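# Set the toppled row of blocks upright in a tight line

## Task

Turn each block from the row that fell over so it rests on one of its long edges again, then slide them together so their faces touch, forming a single straight line made only of those blocks, and open the grippers to release them at the end.

## Robot and tools

Robot: two arms, left_arm and right_arm, each ending in a parallel gripper. The blocks lie on a table. Occasionally an outside force may briefly pull on something being held or nudge a loose object. Nothing may leave the table, and the arms must not collide or press hard against each other.

Frame: one shared scene frame, metres. Origin sits on the table surface midway between the arms; +x points out across the table, +z up, and left_arm is on the +y side. The arm names say nothing about image left or right. Gripper axes: fingers extend along the gripper's +z, and they open and close along its y. end_effector_position is the point between the finger pads, roughly 1 cm short of the tips. Reported hand positions may be slightly wrong, more so at long reach, and motions often stop a centimetre or more from the command, usually low.

Row format (used by both execute_actions and move): a single flat list of 16 numbers covering both arms, always all 16 even if one arm is idle: left_arm x, y, z, qw, qx, qy, qz, opening, then right_arm in the same order. x, y, z are an absolute target for end_effector_position in metres in the scene frame; qw, qx, qy, qz is an absolute target orientation (w first) for end_effector_quat_wxyz. Opening runs from -1 (closed) to +1 (fully open, 0.094 m). A target more than 0.6 m from the arm's last reported position along any of its gripper's axes is refused. To hold an orientation, repeat the same quaternion you used before rather than copying the drifted one from the result. For an arm meant to stay still, resend its last pose from before it stopped, with the desired opening.

execute_actions: argument actions, a list holding zero or one item, plus optional pictures (boolean). Empty list: just report state. An action item {rows, steps}: 1 to 15 rows, steps 1 to 15 (default 15), each step 1/30 s; each row is used for one step and the final row repeats to fill the count. A wait item {steps} with no rows: up to 300 steps counted from the previous result, so your reply time eats into it. A refused call sends nothing.

move: target (one 16-number row as above) and speed in m/s, 0.002 to 0.5, default 0.25; rotation is capped at twice that value in rad/s. Each gripper follows a straight line to its target; both paths finish together and last 0.5 to 10 s, stopping early at 10 s if longer. Grippers rotate the short way. Paths ignore obstacles and the other arm. Grippers lag, wander, and can exceed the speed, notably with a nearly straight arm. Openings are applied at the start. Faster contact hits harder; aiming deeper past a contact pushes harder. The move ends when paths are finished and everything is still, or 5 s after the paths end. Its result adds a move: line giving the ending (done, off_target, moving, held, fault) and any limits; only one arm named means the other finished fine. held = last step blocked by a check; limits=paced = pose clipped; limits=held = some steps blocked, after which the arm may jump faster than speed. Each gripper's distance from its target is also given.

wait: seconds, 0 to 10; runs the scene without new commands. Fingers still in motion keep moving; arms continue only toward their last clipped pose.

zoom_image: camera (cam_high, cam_low, cam_left_wrist, cam_right_wrist) and region [x0, y0, x1, y1] in pixels of that camera's latest 504x504 image, origin top-left, at most 504 by 504.

finished_scene: scene = the current scene's number; ends and grades it irreversibly. The goal must hold at that moment. Replying with no tool call ends everything.

Control details: each step, the commanded pose is clipped to within 70 mm and 16 degrees of the measured pose; position wins over orientation if both can't be met. After an action ends, an arm goes at most 70 mm further, so check the result and send the remainder. Elbows cannot fully straighten. Joint limits (rad), base to gripper: waist -2.618 to 3.054, shoulder 0.000 to 3.142, elbow 0.000 to 3.142, wrist pitch -1.571 to 1.571, wrist yaw -1.571 to 1.571, wrist roll -2.094 to 2.094.

Results: a state line per arm (`left_arm: …` | `right_arm: …`) with position and quaternion; grip_measured on the command scale (last Joint positions entry is the opening in metres; each gripper may be off by about 1 mm). HELD marks steps where a clearance check withheld your command; a pose unreachable line names the affected arm. A Hand target line shows where each gripper is being driven. Joint torques are total drive output, nonzero even in free air, with offsets and noise. FAULT lines report stops. Pictures come from all four cameras by default; calibration (K, distortion, T_world_to_cam) is supplied and may be off by a few degrees or millimetres.

Gripping: command about 0.03 below grip_measured to hold firmly, less for a lighter hold. Pads exert about 50 to 62 N, with a brief spike on first contact. Holding loads heats motors: MOTOR HOT at 75 °C, a 10 s stop at 90 °C, and at 100 °C the arm goes limp and drops. Avoid drops, slips, slams, hard impacts and forceful pushes; move smoothly and release the blocks at the end.

Each tool is called after "Emit:" as name(argument=value, ...), one argument or row to a line, values as JSON.

## Session

I'll start by looking at the current state of the scene.

Emit:
execute_actions(
  actions=[],
)

Scene clock: 0.00 s of 4800.00 s.
left_arm: end_effector_position=(+0.1111, -0.0941, +0.1247) grip_measured=+1.000 end_effector_quat_wxyz=(+0.171, +0.018, +0.980, -0.101) | right_arm: end_effector_position=(+0.6368, -0.3187, +0.3338) grip_measured=+1.000 end_effector_quat_wxyz=(+0.495, -0.277, +0.695, -0.441)
Joint positions: left_arm=[-1.42   2.099  1.897 -1.083 -0.282 -1.274  0.094] | right_arm=[ 0.132  1.979  1.755  0.081  0.567 -1.031  0.094]
Joint velocities: left_arm=[-0.007  0.007  0.002  0.037  0.007 -0.022  0.   ] | right_arm=[ 0.007 -0.022  0.007 -0.007  0.051  0.022  0.   ]
Joint torques (N m, as the arm reports them, + toward a larger angle): no reading
Motor temperatures (°C, as the motors report them): left_arm=[29 28 28 28 27 26] | right_arm=[27 29 29 29 27 28]
Hand target (left_arm): +0.112, -0.094, +0.130; +0.175, +0.018, +0.979, -0.104
Hand target (right_arm): +0.634, -0.319, +0.351; +0.510, -0.266, +0.689, -0.442

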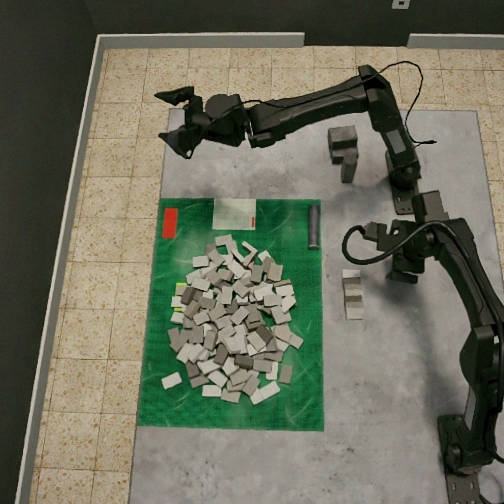

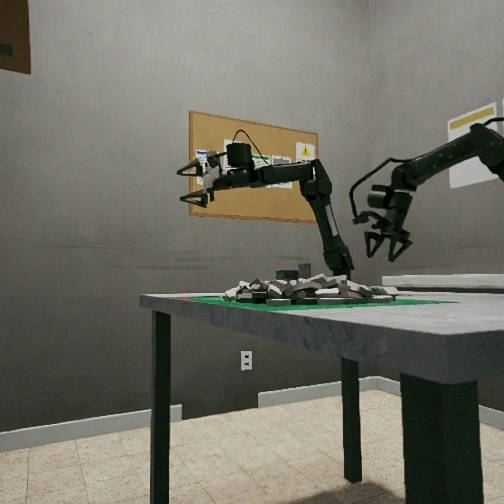

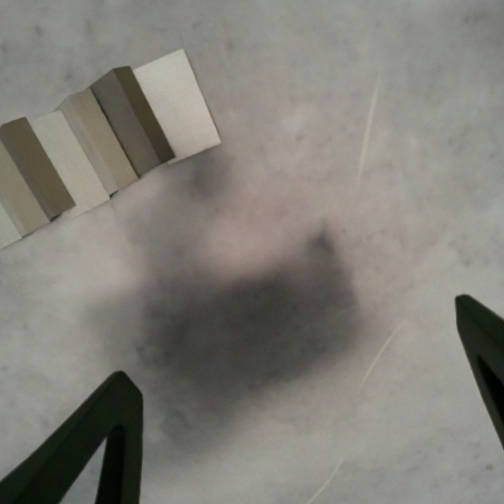

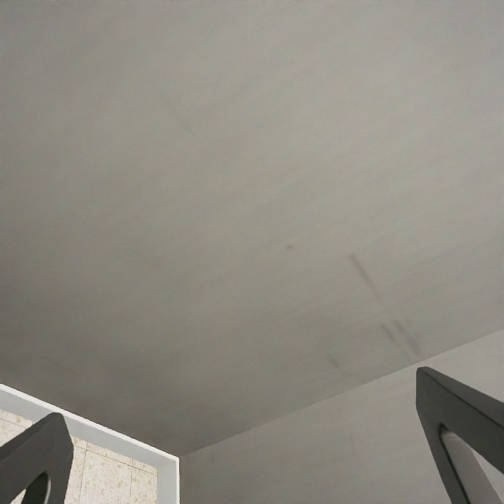

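Emit:
zoom_image(
  camera="cam_high",
  region=[300, 100, 440, 340],
)

Emit:
zoom_image(
  camera="cam_left_wrist",
  region=[0, 30, 260, 270],
)

Emit:
zoom_image(
  camera="cam_low",
  region=[200, 230, 440, 330],
)

Region (300, 100, 440, 340) of cam_high's 504x504 image, scaled by 2.100, with more detail than that image has; it fills the left 294 columns of this view, and the rest is white.

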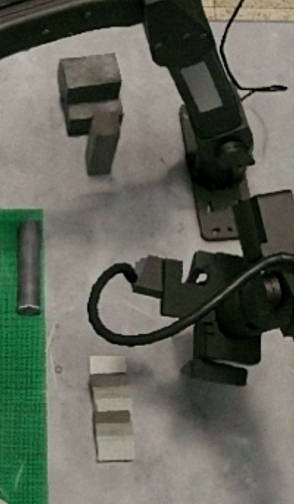

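Region (0, 30, 260, 270) of cam_left_wrist's 504x504 image, scaled by 1.938, with more detail than that image has; it fills the top 465 rows of this view, and the rest is white.

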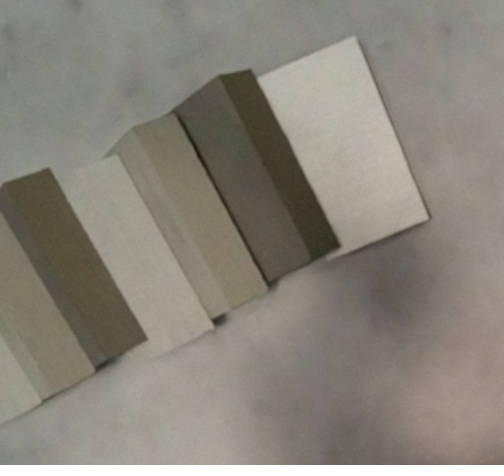

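Region (200, 230, 440, 330) of cam_low's 504x504 image, scaled by 2.100, with more detail than that image has; it fills the top 210 rows of this view, and the rest is white.

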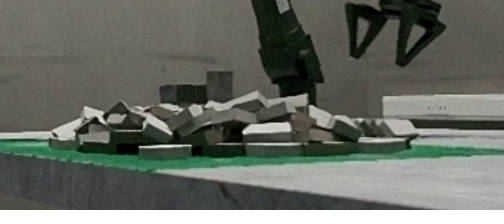

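Emit:
zoom_image(
  camera="cam_high",
  region=[322, 255, 392, 335],
)

Emit:
zoom_image(
  camera="cam_low",
  region=[360, 270, 420, 310],
)

Region (322, 255, 392, 335) of cam_high's 504x504 image, scaled by 6.300, with more detail than that image has; it fills the left 441 columns of this view, and the rest is white.

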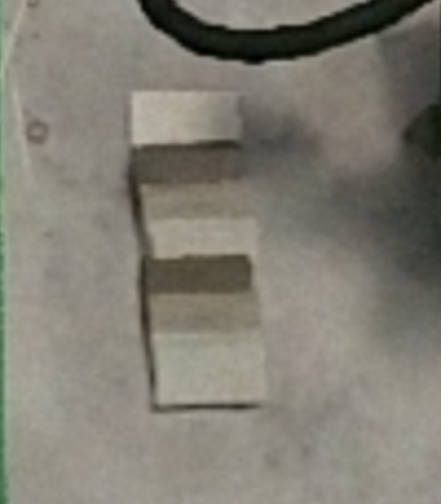

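Region (360, 270, 420, 310) of cam_low's 504x504 image, scaled by 8.400, with more detail than that image has.

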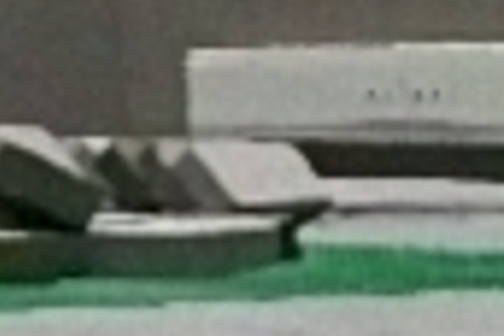

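Emit:
move(
  target=[0.15, -0.057, 0.125, 0.171, 0.018, 0.980, -0.101, 1.0, 0.6368, -0.3187, 0.3338, 0.495, -0.277, 0.695, -0.441, 1.0],
  speed=0.1,
)

Scene clock: 43.03 s of 4800.00 s.
left_arm: end_effector_position=(+0.1499, -0.0579, +0.1202) grip_measured=+1.000 end_effector_quat_wxyz=(+0.170, +0.014, +0.981, -0.092) | right_arm: end_effector_position=(+0.6368, -0.3187, +0.3338) grip_measured=+1.000 end_effector_quat_wxyz=(+0.495, -0.277, +0.695, -0.441)
Joint positions: left_arm=[-1.309  2.005  1.741 -1.011 -0.256 -1.174  0.094] | right_arm=[ 0.132  1.979  1.755  0.081  0.567 -1.031  0.094]
Joint velocities: left_arm=[-0.002 -0.007  0.002  0.095  0.007 -0.022  0.   ] | right_arm=[-0.002  0.002 -0.017  0.022  0.022 -0.007  0.   ]
Joint torques (N m, as the arm reports them, + toward a larger angle): left_arm=[  0.29 -10.99   4.76   0.95  -0.14   0.14] | right_arm=[  0.13 -10.55   7.9    1.76   0.05   0.01]
Motor temperatures (°C, as the motors report them): left_arm=[29 39 30 29 28 26] | right_arm=[27 37 33 34 27 28]
Hand target (left_arm): +0.150, -0.057, +0.125; +0.172, +0.018, +0.980, -0.101
Hand target (right_arm): +0.637, -0.319, +0.334; +0.495, -0.277, +0.695, -0.441
Off the commanded pose (left_arm): 0.005 m, 1 deg.
Off the commanded pose (right_arm): 0.000 m, 0 deg.
After step 90, 39.03 s passed at rest.
move: done
camera_calibration (this result's frames):
cam_left_wrist: T_world_to_cam=[[-0.367863, -0.928677, 0.0472911, 0.0060908], [-0.893119, 0.367021, 0.260065, 0.156291], [-0.258873, 0.0534316, -0.964432, 0.269494], [0, 0, 0, 1]] pos_world=[0.211591, -0.066105, 0.218975]

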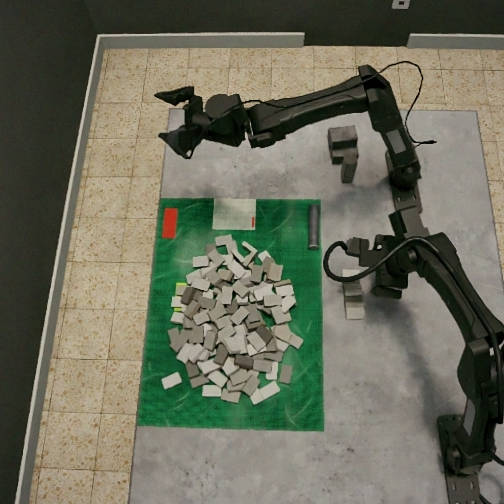

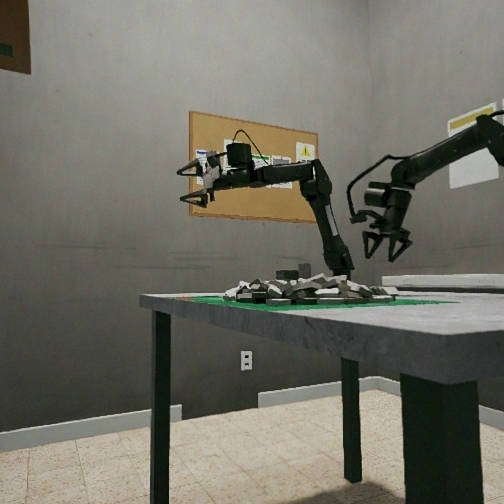

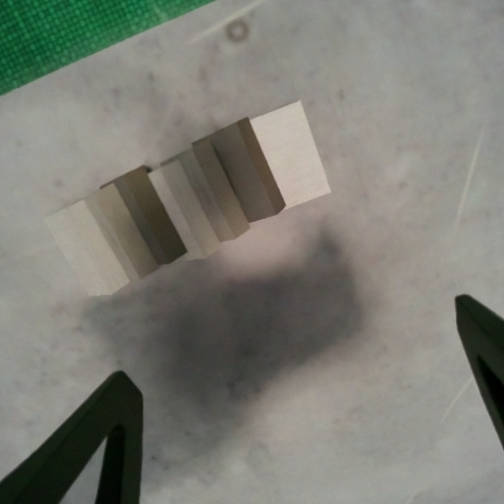

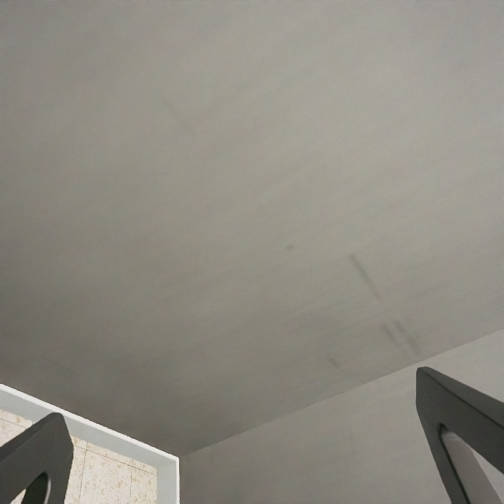

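Emit:
zoom_image(
  camera="cam_left_wrist",
  region=[30, 80, 350, 320],
)

Region (30, 80, 350, 320) of cam_left_wrist's 504x504 image, scaled by 1.575, with more detail than that image has; it fills the top 378 rows of this view, and the rest is white.

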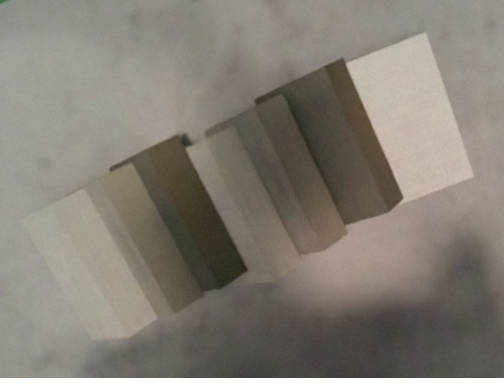

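Emit:
zoom_image(
  camera="cam_left_wrist",
  region=[30, 140, 210, 310],
)

Emit:
zoom_image(
  camera="cam_left_wrist",
  region=[140, 90, 340, 270],
)

Region (30, 140, 210, 310) of cam_left_wrist's 504x504 image, scaled by 2.800, with more detail than that image has.

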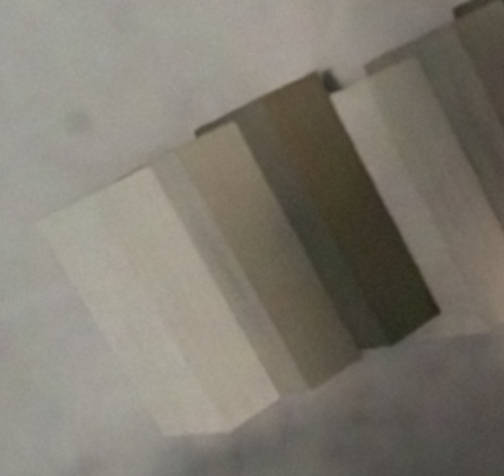

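Region (140, 90, 340, 270) of cam_left_wrist's 504x504 image, scaled by 2.520, with more detail than that image has; it fills the top 454 rows of this view, and the rest is white.

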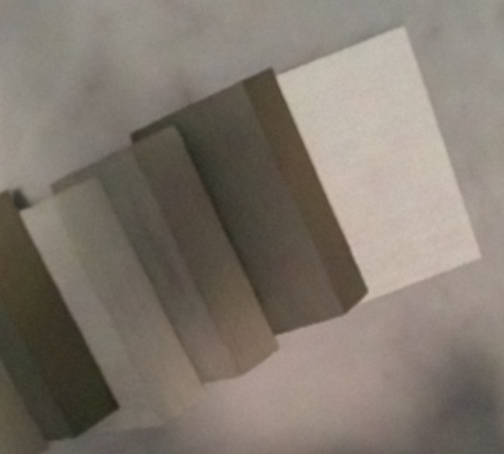

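Emit:
execute_actions(
  actions=[],
  pictures=false,
)

Scene clock: 163.03 s of 4800.00 s.
left_arm: end_effector_position=(+0.1499, -0.0583, +0.1202) grip_measured=+1.000 end_effector_quat_wxyz=(+0.170, +0.015, +0.981, -0.093) | right_arm: end_effector_position=(+0.6368, -0.3187, +0.3338) grip_measured=+1.000 end_effector_quat_wxyz=(+0.495, -0.277, +0.695, -0.441)
Joint positions: left_arm=[-1.309  2.005  1.741 -1.009 -0.255 -1.172  0.094] | right_arm=[ 0.132  1.979  1.755  0.081  0.567 -1.031  0.094]
Joint velocities: left_arm=[-0.007  0.007  0.002  0.007  0.022  0.037  0.   ] | right_arm=[-0.012 -0.017  0.002  0.007 -0.037 -0.066  0.   ]
Joint torques (N m, as the arm reports them, + toward a larger angle): left_arm=[  0.32 -11.07   4.75   1.    -0.14   0.16] | right_arm=[  0.09 -10.59   7.88   1.77   0.05  -0.02]
Motor temperatures (°C, as the motors report them): left_arm=[29 46 30 31 27 26] | right_arm=[27 39 34 38 27 28]
Hand target (left_arm): +0.150, -0.057, +0.125; +0.172, +0.018, +0.980, -0.100
Hand target (right_arm): +0.637, -0.319, +0.334; +0.495, -0.277, +0.695, -0.441
Off the commanded pose (left_arm): 0.005 m, 1 deg.
Off the commanded pose (right_arm): 0.000 m, 0 deg.
Steps of this call (steps 1 to 90: nothing new was sent; then 117.00 s passed at rest). Readings (end_effector_position):
1: left_arm (+0.1499, -0.0579, +0.1201) | right_arm (+0.6368, -0.3187, +0.3338)
2: left_arm (+0.1499, -0.0580, +0.1202) | right_arm (+0.6368, -0.3187, +0.3338)
4: left_arm (+0.1499, -0.0581, +0.1202) | right_arm (+0.6368, -0.3187, +0.3338)
8: left_arm (+0.1499, -0.0582, +0.1202) | right_arm (+0.6368, -0.3187, +0.3338)
90: the state above

Emit:
move(
  target=[0.188, 0.058, 0.07, 0.0, 0.0, 0.985, -0.174, -1.0, 0.19, -0.13, 0.11, 0.0, 0.0, 0.985, 0.174, -1.0],
  speed=0.2,
)

Scene clock: 200.63 s of 4800.00 s.
left_arm: end_effector_position=(+0.1888, +0.0569, +0.0642) grip_measured=-0.990 end_effector_quat_wxyz=(-0.001, -0.004, +0.987, -0.161) | right_arm: end_effector_position=(+0.1970, -0.1287, +0.1041) grip_measured=-0.980 end_effector_quat_wxyz=(-0.003, -0.007, +0.987, +0.160)
Joint positions: left_arm=[-0.884  1.79   1.248 -0.791  0.22  -0.851  0.   ] | right_arm=[ 0.72   1.39   1.004 -0.954 -0.225  0.823  0.001]
Joint velocities: left_arm=[ 0.002  0.002 -0.002  0.007  0.051  0.007 -0.001] | right_arm=[-0.012  0.007 -0.012 -0.037 -0.051 -0.007  0.   ]
Joint torques (N m, as the arm reports them, + toward a larger angle): left_arm=[ 0.67 -9.16  4.45  0.95  0.19  0.15] | right_arm=[ 0.91 -6.95  5.73  0.89 -0.2   0.1 ]
Motor temperatures (°C, as the motors report them): left_arm=[29 47 31 31 27 26] | right_arm=[27 40 34 38 27 28]
Hand target (left_arm): +0.189, +0.058, +0.069; +0.003, +0.001, +0.985, -0.172
Hand target (right_arm): +0.194, -0.126, +0.109; +0.004, -0.009, +0.985, +0.174
Off the commanded pose (left_arm): 0.006 m, 2 deg.
Off the commanded pose (right_arm): 0.009 m, 2 deg.
After step 90, 29.37 s passed at rest.
move: done
camera_calibration (this result's frames):
cam_left_wrist: T_world_to_cam=[[-0.326391, -0.898202, 0.294452, 0.104208], [-0.75312, 0.435362, 0.493224, 0.118191], [-0.571208, -0.0607735, -0.818552, 0.275498], [0, 0, 0, 1]] pos_world=[0.280392, 0.0588866, 0.136531]
cam_right_wrist: T_world_to_cam=[[-0.103265, -0.95228, -0.287227, -0.0718881], [-0.91359, -0.0233774, 0.405964, 0.1789], [-0.393306, 0.304329, -0.867579, 0.32487], [0, 0, 0, 1]] pos_world=[0.283791, -0.163143, 0.188575]

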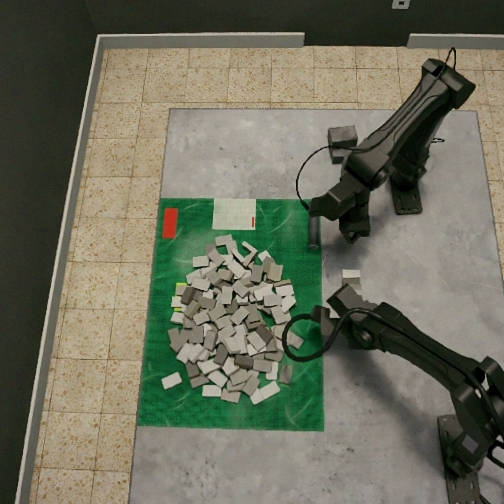

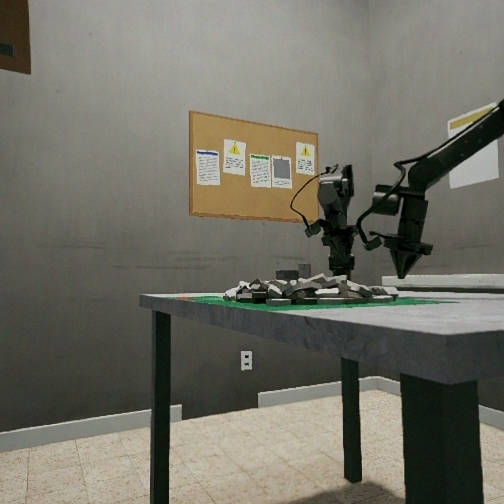

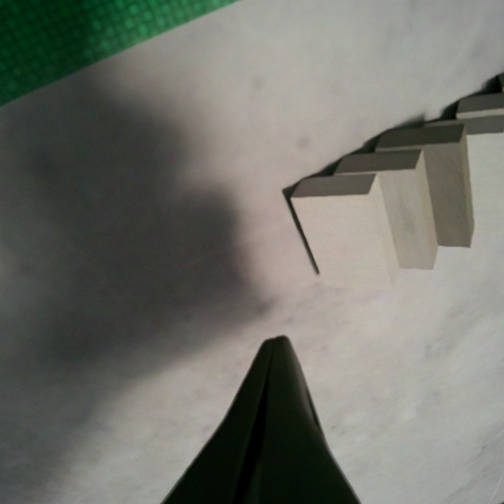

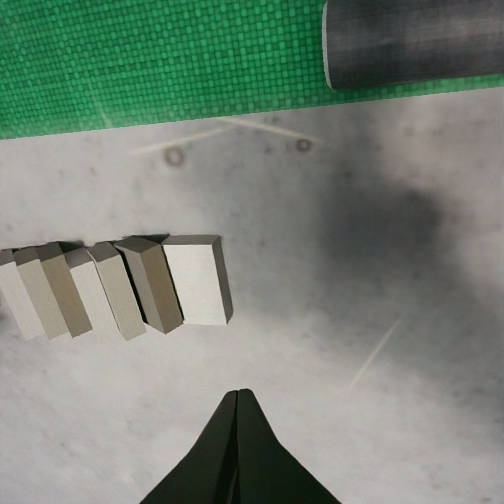

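Emit:
zoom_image(
  camera="cam_right_wrist",
  region=[0, 200, 300, 420],
)

Emit:
zoom_image(
  camera="cam_left_wrist",
  region=[240, 60, 504, 360],
)

Region (0, 200, 300, 420) of cam_right_wrist's 504x504 image, scaled by 1.680, with more detail than that image has; it fills the top 370 rows of this view, and the rest is white.

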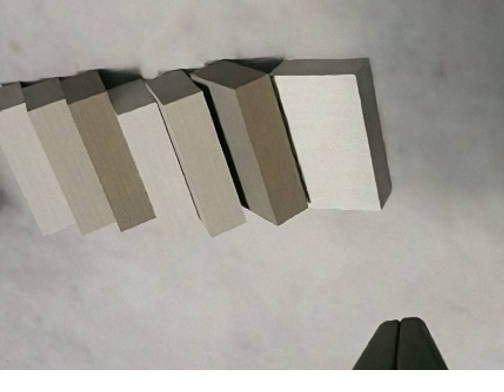

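Region (240, 60, 504, 360) of cam_left_wrist's 504x504 image, scaled by 1.680, with more detail than that image has; it fills the left 444 columns of this view, and the rest is white.

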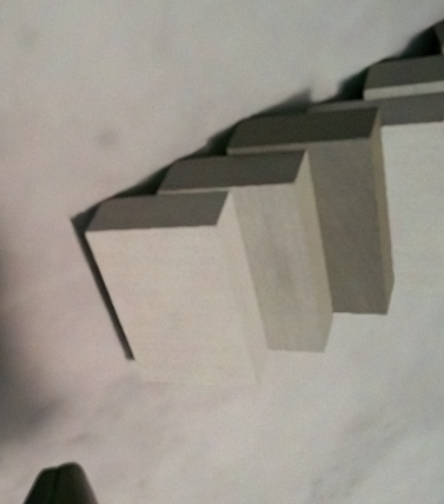

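Emit:
zoom_image(
  camera="cam_low",
  region=[300, 170, 460, 310],
)

Emit:
zoom_image(
  camera="cam_high",
  region=[280, 170, 440, 370],
)

Region (300, 170, 460, 310) of cam_low's 504x504 image, scaled by 3.150, with more detail than that image has; it fills the top 441 rows of this view, and the rest is white.

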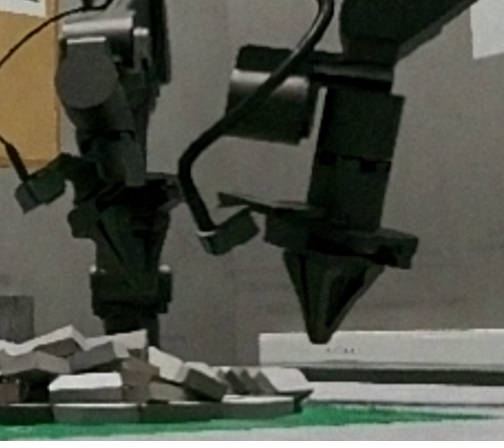

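Region (280, 170, 440, 370) of cam_high's 504x504 image, scaled by 2.520, with more detail than that image has; it fills the left 403 columns of this view, and the rest is white.

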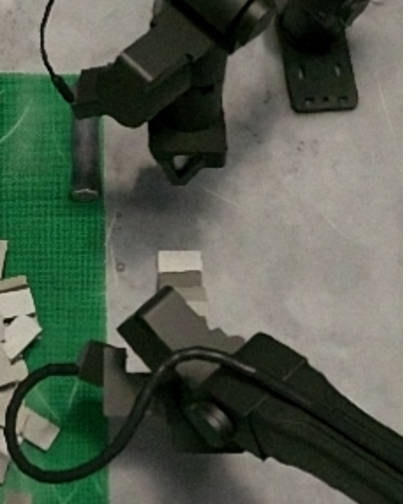

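Emit:
move(
  target=[0.186, 0.048, 0.035, 0.0, 0.0, 0.985, -0.174, -1.0, 0.184, -0.108, 0.04, 0.0, 0.0, 0.985, 0.174, -1.0],
  speed=0.05,
)

Scene clock: 241.13 s of 4800.00 s.
left_arm: end_effector_position=(+0.1926, +0.0486, +0.0425) grip_measured=-0.990 end_effector_quat_wxyz=(+0.010, +0.000, +0.985, -0.175) | right_arm: end_effector_position=(+0.1856, -0.1077, +0.0453) grip_measured=-0.980 end_effector_quat_wxyz=(+0.000, -0.001, +0.984, +0.179)
Joint positions: left_arm=[-0.891  1.821  1.186 -0.66   0.222 -0.854  0.   ] | right_arm=[ 0.8    1.457  0.803 -0.633 -0.223  0.922  0.001]
Joint velocities: left_arm=[-0.007 -0.007 -0.022  0.022  0.022 -0.066  0.001] | right_arm=[ 0.012 -0.007  0.002  0.051  0.022 -0.037 -0.001]
Joint torques (N m, as the arm reports them, + toward a larger angle): left_arm=[-0.74 -6.73  4.3   1.    0.18 -0.03] | right_arm=[ 0.79 -4.18  5.56  0.95 -0.04  0.06]
Motor temperatures (°C, as the motors report them): left_arm=[29 44 31 31 28 26] | right_arm=[27 37 33 35 27 28]
Hand target (left_arm): +0.186, +0.048, +0.035; -0.000, -0.000, +0.985, -0.174
Hand target (right_arm): +0.184, -0.108, +0.040; +0.000, +0.000, +0.985, +0.175
Off the commanded pose (left_arm): 0.010 m, 1 deg.
Off the commanded pose (right_arm): 0.006 m, 1 deg.
After step 90, 35.63 s passed at rest.
move: done
camera_calibration (this result's frames):
cam_left_wrist: T_world_to_cam=[[-0.33712, -0.888177, 0.312236, 0.105213], [-0.762593, 0.452101, 0.462663, 0.137655], [-0.552089, -0.0821359, -0.82973, 0.25725], [0, 0, 0, 1]] pos_world=[0.282469, 0.0523432, 0.116909]
cam_right_wrist: T_world_to_cam=[[-0.115265, -0.938866, -0.324414, -0.0645758], [-0.915455, -0.0263614, 0.401555, 0.193119], [-0.385558, 0.343272, -0.856451, 0.265262], [0, 0, 0, 1]] pos_world=[0.271623, -0.146594, 0.128686]

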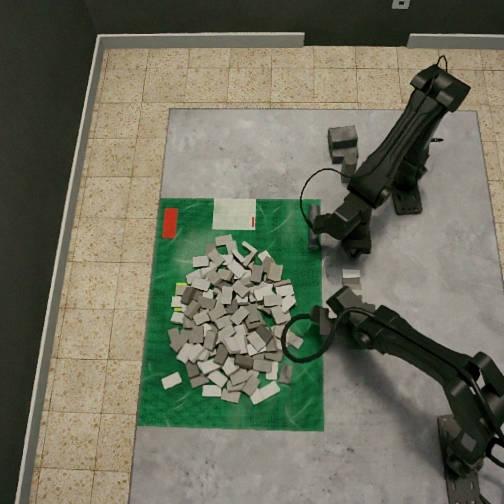

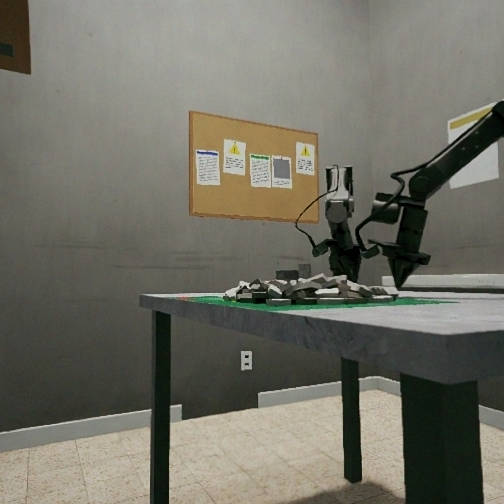

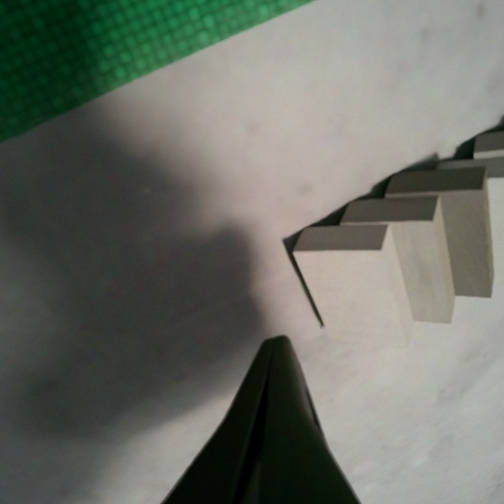

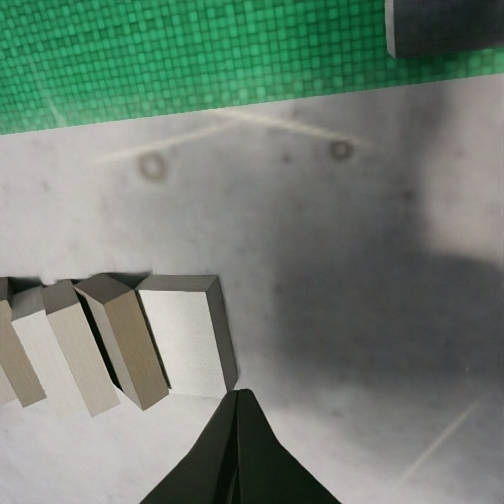

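Emit:
zoom_image(
  camera="cam_right_wrist",
  region=[60, 250, 300, 440],
)

Emit:
zoom_image(
  camera="cam_left_wrist",
  region=[240, 200, 504, 400],
)

Emit:
zoom_image(
  camera="cam_low",
  region=[320, 230, 440, 310],
)

Region (60, 250, 300, 440) of cam_right_wrist's 504x504 image, scaled by 2.100, with more detail than that image has; it fills the top 399 rows of this view, and the rest is white.

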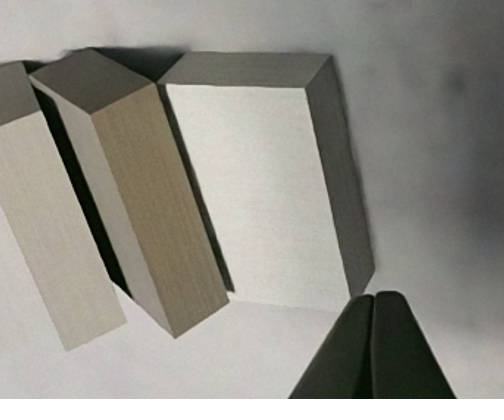

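Region (240, 200, 504, 400) of cam_left_wrist's 504x504 image, scaled by 1.909, with more detail than that image has; it fills the top 382 rows of this view, and the rest is white.

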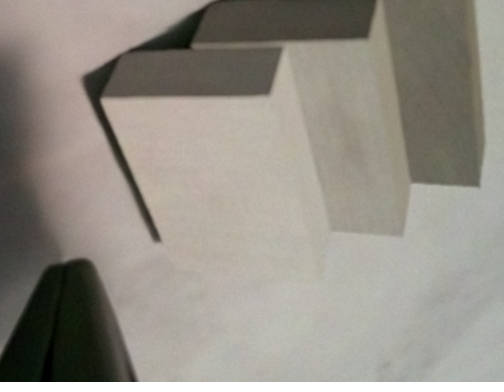

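Region (320, 230, 440, 310) of cam_low's 504x504 image, scaled by 4.200, with more detail than that image has.

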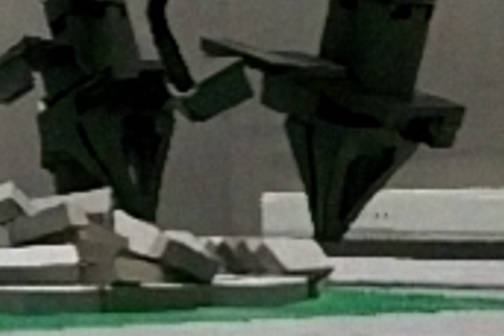

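Emit:
move(
  target=[0.186, 0.048, 0.022, 0.0, 0.0, 0.985, -0.174, -1.0, 0.184, -0.106, 0.024, 0.0, 0.0, 0.985, 0.174, -1.0],
  speed=0.02,
)

Scene clock: 271.20 s of 4800.00 s.
left_arm: end_effector_position=(+0.1925, +0.0487, +0.0295) grip_measured=-0.990 end_effector_quat_wxyz=(+0.009, -0.000, +0.985, -0.175) | right_arm: end_effector_position=(+0.1859, -0.1057, +0.0298) grip_measured=-0.980 end_effector_quat_wxyz=(+0.000, -0.001, +0.984, +0.178)
Joint positions: left_arm=[-0.891  1.841  1.156 -0.611  0.222 -0.854  0.   ] | right_arm=[ 0.805  1.494  0.769 -0.561 -0.221  0.925  0.001]
Joint velocities: left_arm=[ 0.007 -0.002  0.002 -0.037 -0.11  -0.037 -0.   ] | right_arm=[ 0.007  0.002  0.002 -0.007 -0.037 -0.037 -0.   ]
Joint torques (N m, as the arm reports them, + toward a larger angle): left_arm=[-0.78 -6.69  4.19  0.93  0.2  -0.01] | right_arm=[ 0.85 -4.3   5.23  0.97 -0.04  0.06]
Motor temperatures (°C, as the motors report them): left_arm=[29 42 31 31 28 26] | right_arm=[27 35 33 35 27 28]
Hand target (left_arm): +0.186, +0.048, +0.022; -0.000, +0.000, +0.985, -0.174
Hand target (right_arm): +0.184, -0.106, +0.024; -0.000, -0.000, +0.985, +0.174
Off the commanded pose (left_arm): 0.010 m, 1 deg.
Off the commanded pose (right_arm): 0.006 m, 1 deg.
After step 90, 25.73 s passed at rest.
move: done
camera_calibration (this result's frames):
cam_left_wrist: T_world_to_cam=[[-0.336878, -0.888439, 0.311752, 0.109356], [-0.762233, 0.451712, 0.463635, 0.143461], [-0.552734, -0.0814394, -0.829369, 0.246422], [0, 0, 0, 1]] pos_world=[0.282396, 0.0524212, 0.103769]
cam_right_wrist: T_world_to_cam=[[-0.114409, -0.939271, -0.323545, -0.0678876], [-0.915404, -0.0268488, 0.401639, 0.199581], [-0.385935, 0.342125, -0.856741, 0.251354], [0, 0, 0, 1]] pos_world=[0.271937, -0.144401, 0.11322]

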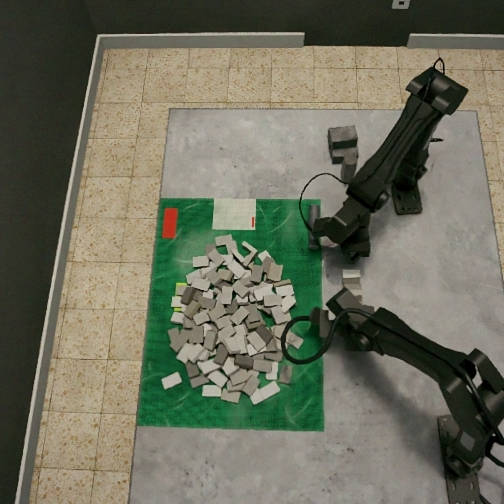

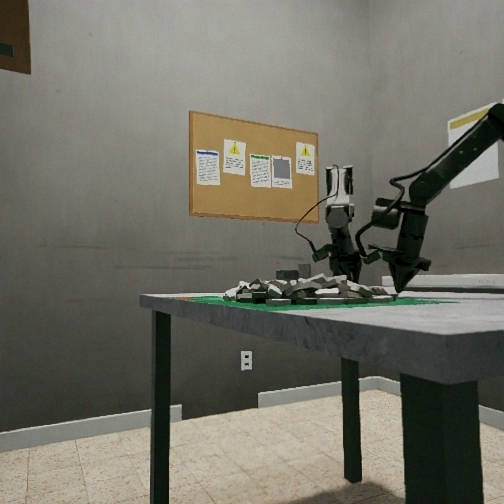

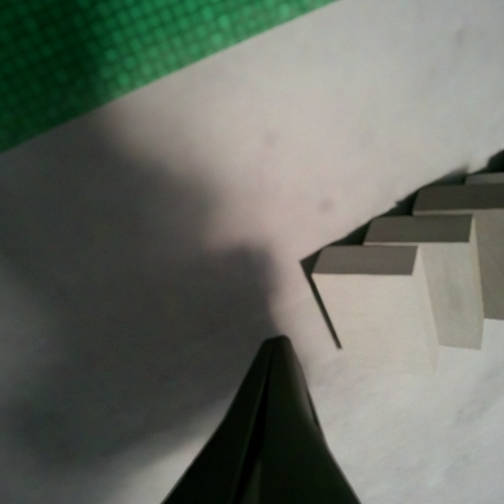

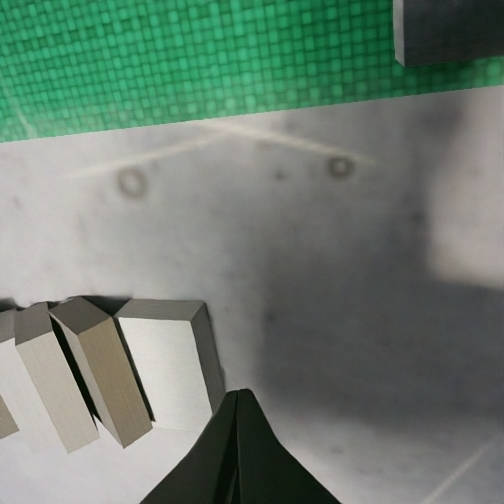

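Emit:
zoom_image(
  camera="cam_low",
  region=[350, 250, 430, 310],
)

Emit:
zoom_image(
  camera="cam_right_wrist",
  region=[60, 270, 300, 460],
)

Region (350, 250, 430, 310) of cam_low's 504x504 image, scaled by 6.300, with more detail than that image has; it fills the top 378 rows of this view, and the rest is white.

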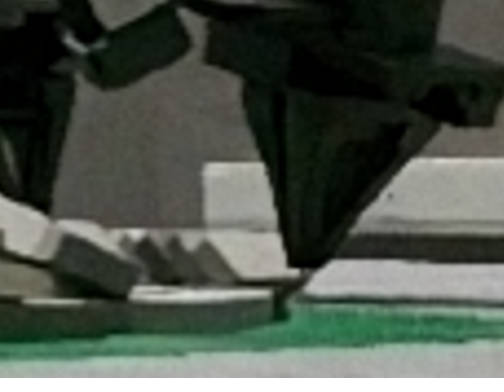

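Region (60, 270, 300, 460) of cam_right_wrist's 504x504 image, scaled by 2.100, with more detail than that image has; it fills the top 399 rows of this view, and the rest is white.

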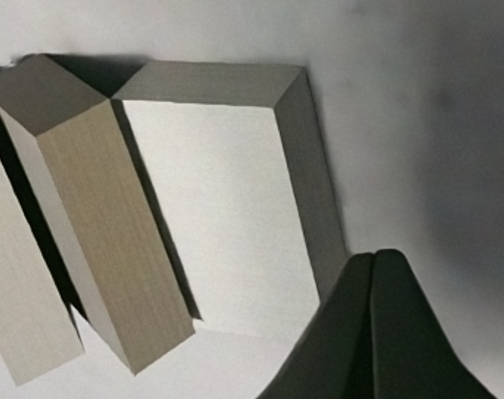

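Emit:
move(
  target=[0.183, 0.042, 0.022, 0.0, 0.0, 0.985, -0.174, -1.0, 0.184, -0.106, 0.018, 0.0, 0.0, 0.985, 0.174, -1.0],
  speed=0.01,
)

Scene clock: 289.33 s of 4800.00 s.
left_arm: end_effector_position=(+0.1873, +0.0435, +0.0298) grip_measured=-0.990 end_effector_quat_wxyz=(+0.008, +0.001, +0.984, -0.176) | right_arm: end_effector_position=(+0.1860, -0.1057, +0.0233) grip_measured=-0.980 end_effector_quat_wxyz=(+0.000, -0.001, +0.984, +0.178)
Joint positions: left_arm=[-0.91   1.841  1.156 -0.606  0.222 -0.873  0.   ] | right_arm=[ 0.805  1.509  0.753 -0.53  -0.221  0.926  0.001]
Joint velocities: left_arm=[-0.007  0.007  0.007 -0.037  0.051 -0.007 -0.   ] | right_arm=[ 0.012  0.002 -0.017  0.037 -0.066 -0.007  0.   ]
Joint torques (N m, as the arm reports them, + toward a larger angle): left_arm=[-0.74 -6.26  4.73  1.    0.13 -0.02] | right_arm=[ 0.75 -4.37  5.28  0.95 -0.04  0.09]
Motor temperatures (°C, as the motors report them): left_arm=[29 41 31 31 28 26] | right_arm=[27 35 33 35 27 28]
Hand target (left_arm): +0.183, +0.042, +0.022; -0.000, -0.000, +0.985, -0.174
Hand target (right_arm): +0.184, -0.106, +0.018; +0.000, -0.000, +0.985, +0.174
Off the commanded pose (left_arm): 0.009 m, 1 deg.
Off the commanded pose (right_arm): 0.006 m, 0 deg.
After step 90, 13.43 s passed at rest.
move: done
camera_calibration (this result's frames):
cam_left_wrist: T_world_to_cam=[[-0.337539, -0.886641, 0.316126, 0.10281], [-0.759866, 0.454867, 0.464435, 0.141098], [-0.555582, -0.0834482, -0.827263, 0.243936], [0, 0, 0, 1]] pos_world=[0.277444, 0.0473304, 0.103768]
cam_right_wrist: T_world_to_cam=[[-0.114872, -0.939388, -0.32304, -0.0699407], [-0.915382, -0.0262122, 0.401732, 0.202333], [-0.38585, 0.341853, -0.856888, 0.245753], [0, 0, 0, 1]] pos_world=[0.272001, -0.144409, 0.106705]

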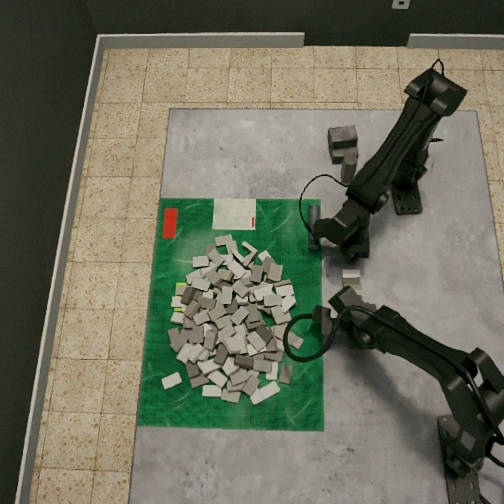

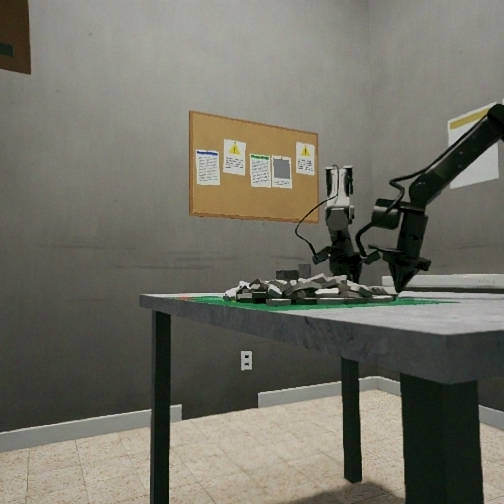

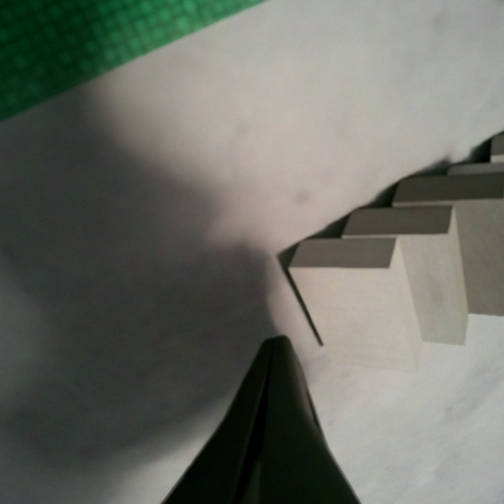

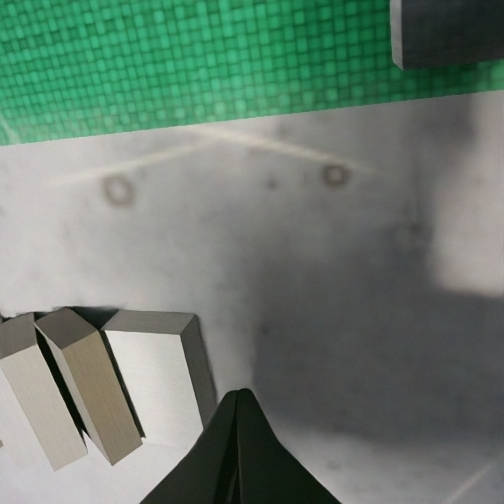

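Emit:
move(
  target=[0.183, 0.042, 0.022, 0.0, 0.0, 0.985, -0.174, -1.0, 0.184, -0.092, 0.022, 0.0, 0.0, 0.985, 0.174, -1.0],
  speed=0.01,
)

Scene clock: 304.80 s of 4800.00 s.
left_arm: end_effector_position=(+0.1873, +0.0435, +0.0298) grip_measured=-0.990 end_effector_quat_wxyz=(+0.008, +0.000, +0.984, -0.176) | right_arm: end_effector_position=(+0.1770, -0.1035, +0.0151) grip_measured=-0.980 end_effector_quat_wxyz=(-0.011, +0.001, +0.986, +0.165)
Joint positions: left_arm=[-0.91   1.841  1.156 -0.606  0.222 -0.873  0.   ] | right_arm=[ 0.839  1.539  0.753 -0.529 -0.213  0.959  0.001]
Joint velocities: left_arm=[-0.012 -0.007  0.002  0.051 -0.007 -0.022  0.001] | right_arm=[ 0.007  0.007 -0.007 -0.022  0.007 -0.037 -0.   ]
Joint torques (N m, as the arm reports them, + toward a larger angle): left_arm=[-0.71 -6.21  4.69  0.98  0.12 -0.01] | right_arm=[ 0.86 -4.45  9.02  0.83 -0.02  0.11]
Motor temperatures (°C, as the motors report them): left_arm=[29 41 31 31 28 26] | right_arm=[27 35 33 35 27 28]
Hand target (left_arm): +0.183, +0.042, +0.022; -0.000, +0.000, +0.985, -0.174
Hand target (right_arm): +0.184, -0.092, +0.022; -0.000, +0.000, +0.985, +0.175
Off the commanded pose (left_arm): 0.009 m, 1 deg.
Off the commanded pose (right_arm): 0.015 m, 2 deg.
After step 90, 10.90 s passed at rest.
move: off_target (right_arm)
camera_calibration (this result's frames):
cam_left_wrist: T_world_to_cam=[[-0.33718, -0.88676, 0.316175, 0.102746], [-0.759967, 0.454598, 0.464533, 0.141126], [-0.555662, -0.0836516, -0.827189, 0.243958], [0, 0, 0, 1]] pos_world=[0.277453, 0.047363, 0.103756]
cam_right_wrist: T_world_to_cam=[[-0.121169, -0.947832, -0.294843, -0.0717554], [-0.906249, -0.0155605, 0.422457, 0.196628], [-0.405006, 0.31839, -0.857087, 0.235464], [0, 0, 0, 1]] pos_world=[0.264864, -0.139922, 0.0975892]

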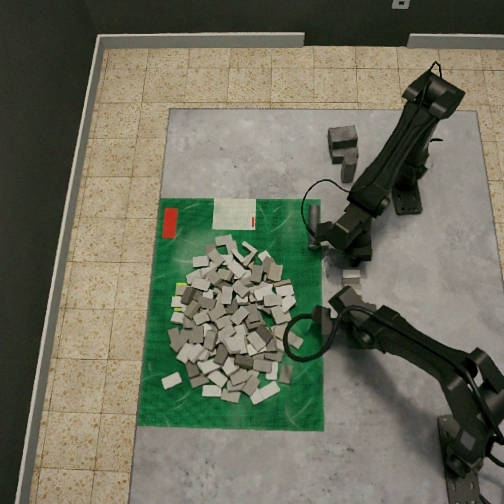

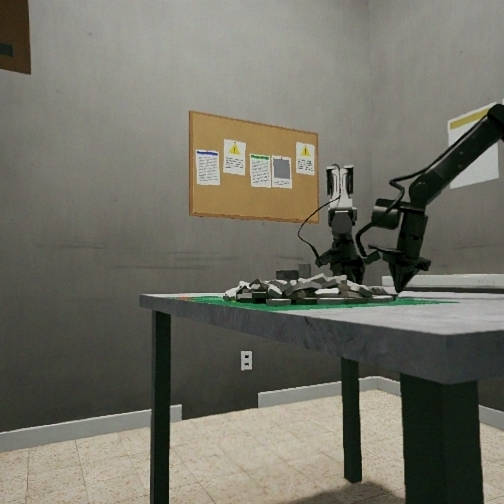

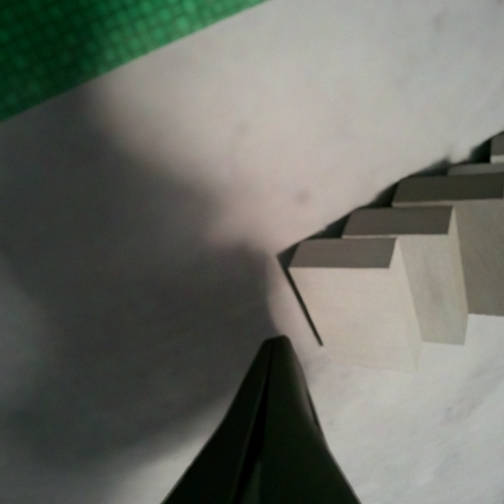

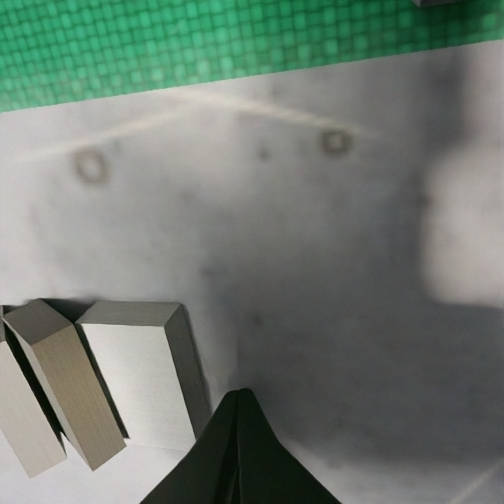

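Emit:
move(
  target=[0.183, 0.042, 0.022, 0.0, 0.0, 0.985, -0.174, -1.0, 0.186, -0.098, 0.028, 0.0, 0.0, 0.985, 0.174, -1.0],
  speed=0.01,
)

Scene clock: 311.80 s of 4800.00 s.
left_arm: end_effector_position=(+0.1873, +0.0435, +0.0298) grip_measured=-0.990 end_effector_quat_wxyz=(+0.008, +0.000, +0.984, -0.177) | right_arm: end_effector_position=(+0.1753, -0.1059, +0.0143) grip_measured=-0.980 end_effector_quat_wxyz=(-0.014, +0.002, +0.987, +0.160)
Joint positions: left_arm=[-0.91   1.841  1.156 -0.606  0.222 -0.873  0.   ] | right_arm=[ 0.839  1.539  0.753 -0.541 -0.212  0.96   0.001]
Joint velocities: left_arm=[-0.012  0.007  0.017 -0.037 -0.007 -0.051  0.001] | right_arm=[ 0.002 -0.012  0.002  0.051 -0.037 -0.037 -0.001]
Joint torques (N m, as the arm reports them, + toward a larger angle): left_arm=[-0.64 -6.28  4.76  0.98  0.14  0.  ] | right_arm=[-0.76 -6.39  9.24  0.59 -0.06 -0.11]
Motor temperatures (°C, as the motors report them): left_arm=[29 41 31 31 28 26] | right_arm=[27 35 34 34 27 28]
Hand target (left_arm): +0.183, +0.042, +0.022; -0.000, +0.000, +0.985, -0.174
Hand target (right_arm): +0.186, -0.098, +0.028; +0.000, +0.000, +0.985, +0.174
Off the commanded pose (left_arm): 0.009 m, 1 deg.
Off the commanded pose (right_arm): 0.019 m, 2 deg.
After step 90, 2.10 s passed at rest.
move: off_target (right_arm)
camera_calibration (this result's frames):
cam_left_wrist: T_world_to_cam=[[-0.33726, -0.88667, 0.316342, 0.102705], [-0.760085, 0.45473, 0.464211, 0.141215], [-0.555452, -0.0838872, -0.827306, 0.243981], [0, 0, 0, 1]] pos_world=[0.277493, 0.0473173, 0.103803]
cam_right_wrist: T_world_to_cam=[[-0.124487, -0.95068, -0.284095, -0.0743692], [-0.903028, -0.0100903, 0.429462, 0.195265], [-0.411148, 0.310008, -0.857235, 0.235064], [0, 0, 0, 1]] pos_world=[0.263718, -0.141603, 0.0965186]

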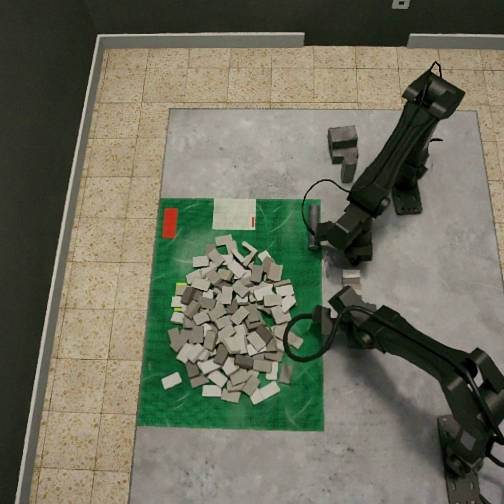

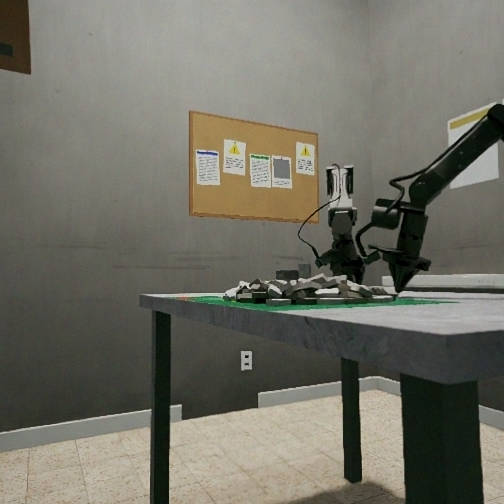

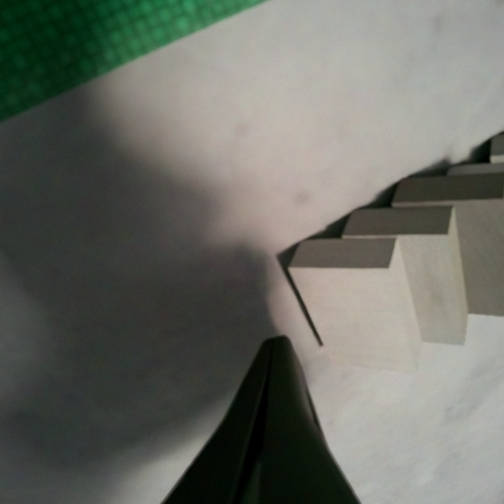

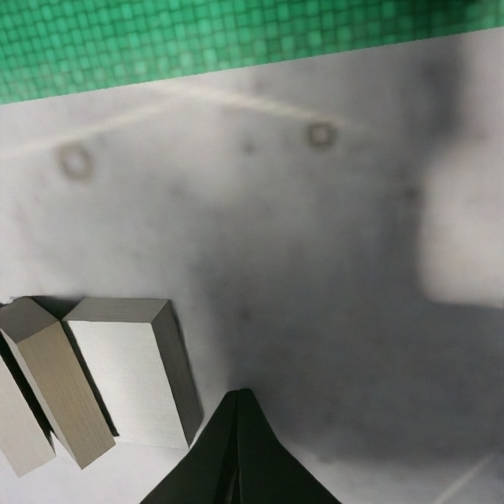

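Emit:
execute_actions(
  actions=[
    {"rows": [[0.183, 0.042, 0.022, 0.0, 0.0, 0.985, -0.174, -1.0, 0.19, -0.096, 0.036, 0.0, 0.0, 0.985, 0.174, -1.0]], "steps": 15},
  ],
  pictures=false,
)

Scene clock: 322.07 s of 4800.00 s.
left_arm: end_effector_position=(+0.1873, +0.0435, +0.0298) grip_measured=-0.990 end_effector_quat_wxyz=(+0.008, +0.000, +0.984, -0.177) | right_arm: end_effector_position=(+0.1823, -0.1012, +0.0245) grip_measured=-0.980 end_effector_quat_wxyz=(-0.011, +0.004, +0.987, +0.163)
Joint positions: left_arm=[-0.91   1.841  1.156 -0.606  0.222 -0.873  0.   ] | right_arm=[ 0.829  1.539  0.797 -0.577 -0.212  0.955  0.001]
Joint velocities: left_arm=[-0.017 -0.002 -0.012  0.022 -0.037  0.007 -0.   ] | right_arm=[-0.007 -0.012 -0.007 -0.11  -0.037 -0.051  0.   ]
Joint torques (N m, as the arm reports them, + toward a larger angle): left_arm=[-0.75 -6.25  4.77  0.98  0.14 -0.01] | right_arm=[-0.61 -6.45  8.78  0.61 -0.09 -0.14]
Motor temperatures (°C, as the motors report them): left_arm=[29 40 31 32 28 26] | right_arm=[27 35 35 34 27 28]
Hand target (left_arm): +0.183, +0.042, +0.022; -0.000, +0.000, +0.985, -0.174
Hand target (right_arm): +0.190, -0.096, +0.036; +0.000, +0.000, +0.985, +0.174
Off the commanded pose (left_arm): 0.009 m, 1 deg.
Off the commanded pose (right_arm): 0.015 m, 2 deg.
Steps of this call (steps 1 to 90: nothing new was sent; then 6.77 s passed at rest; steps 91 to 105: all 15 steps of this action). Readings (end_effector_position):
91: left_arm (+0.1873, +0.0435, +0.0298) | right_arm (+0.1756, -0.1061, +0.0152)
92: left_arm (+0.1873, +0.0435, +0.0298) | right_arm (+0.1764, -0.1061, +0.0168)
94: left_arm (+0.1873, +0.0435, +0.0298) | right_arm (+0.1804, -0.1028, +0.0214)
98: left_arm (+0.1873, +0.0435, +0.0298) | right_arm (+0.1837, -0.0994, +0.0251)
105: the state above


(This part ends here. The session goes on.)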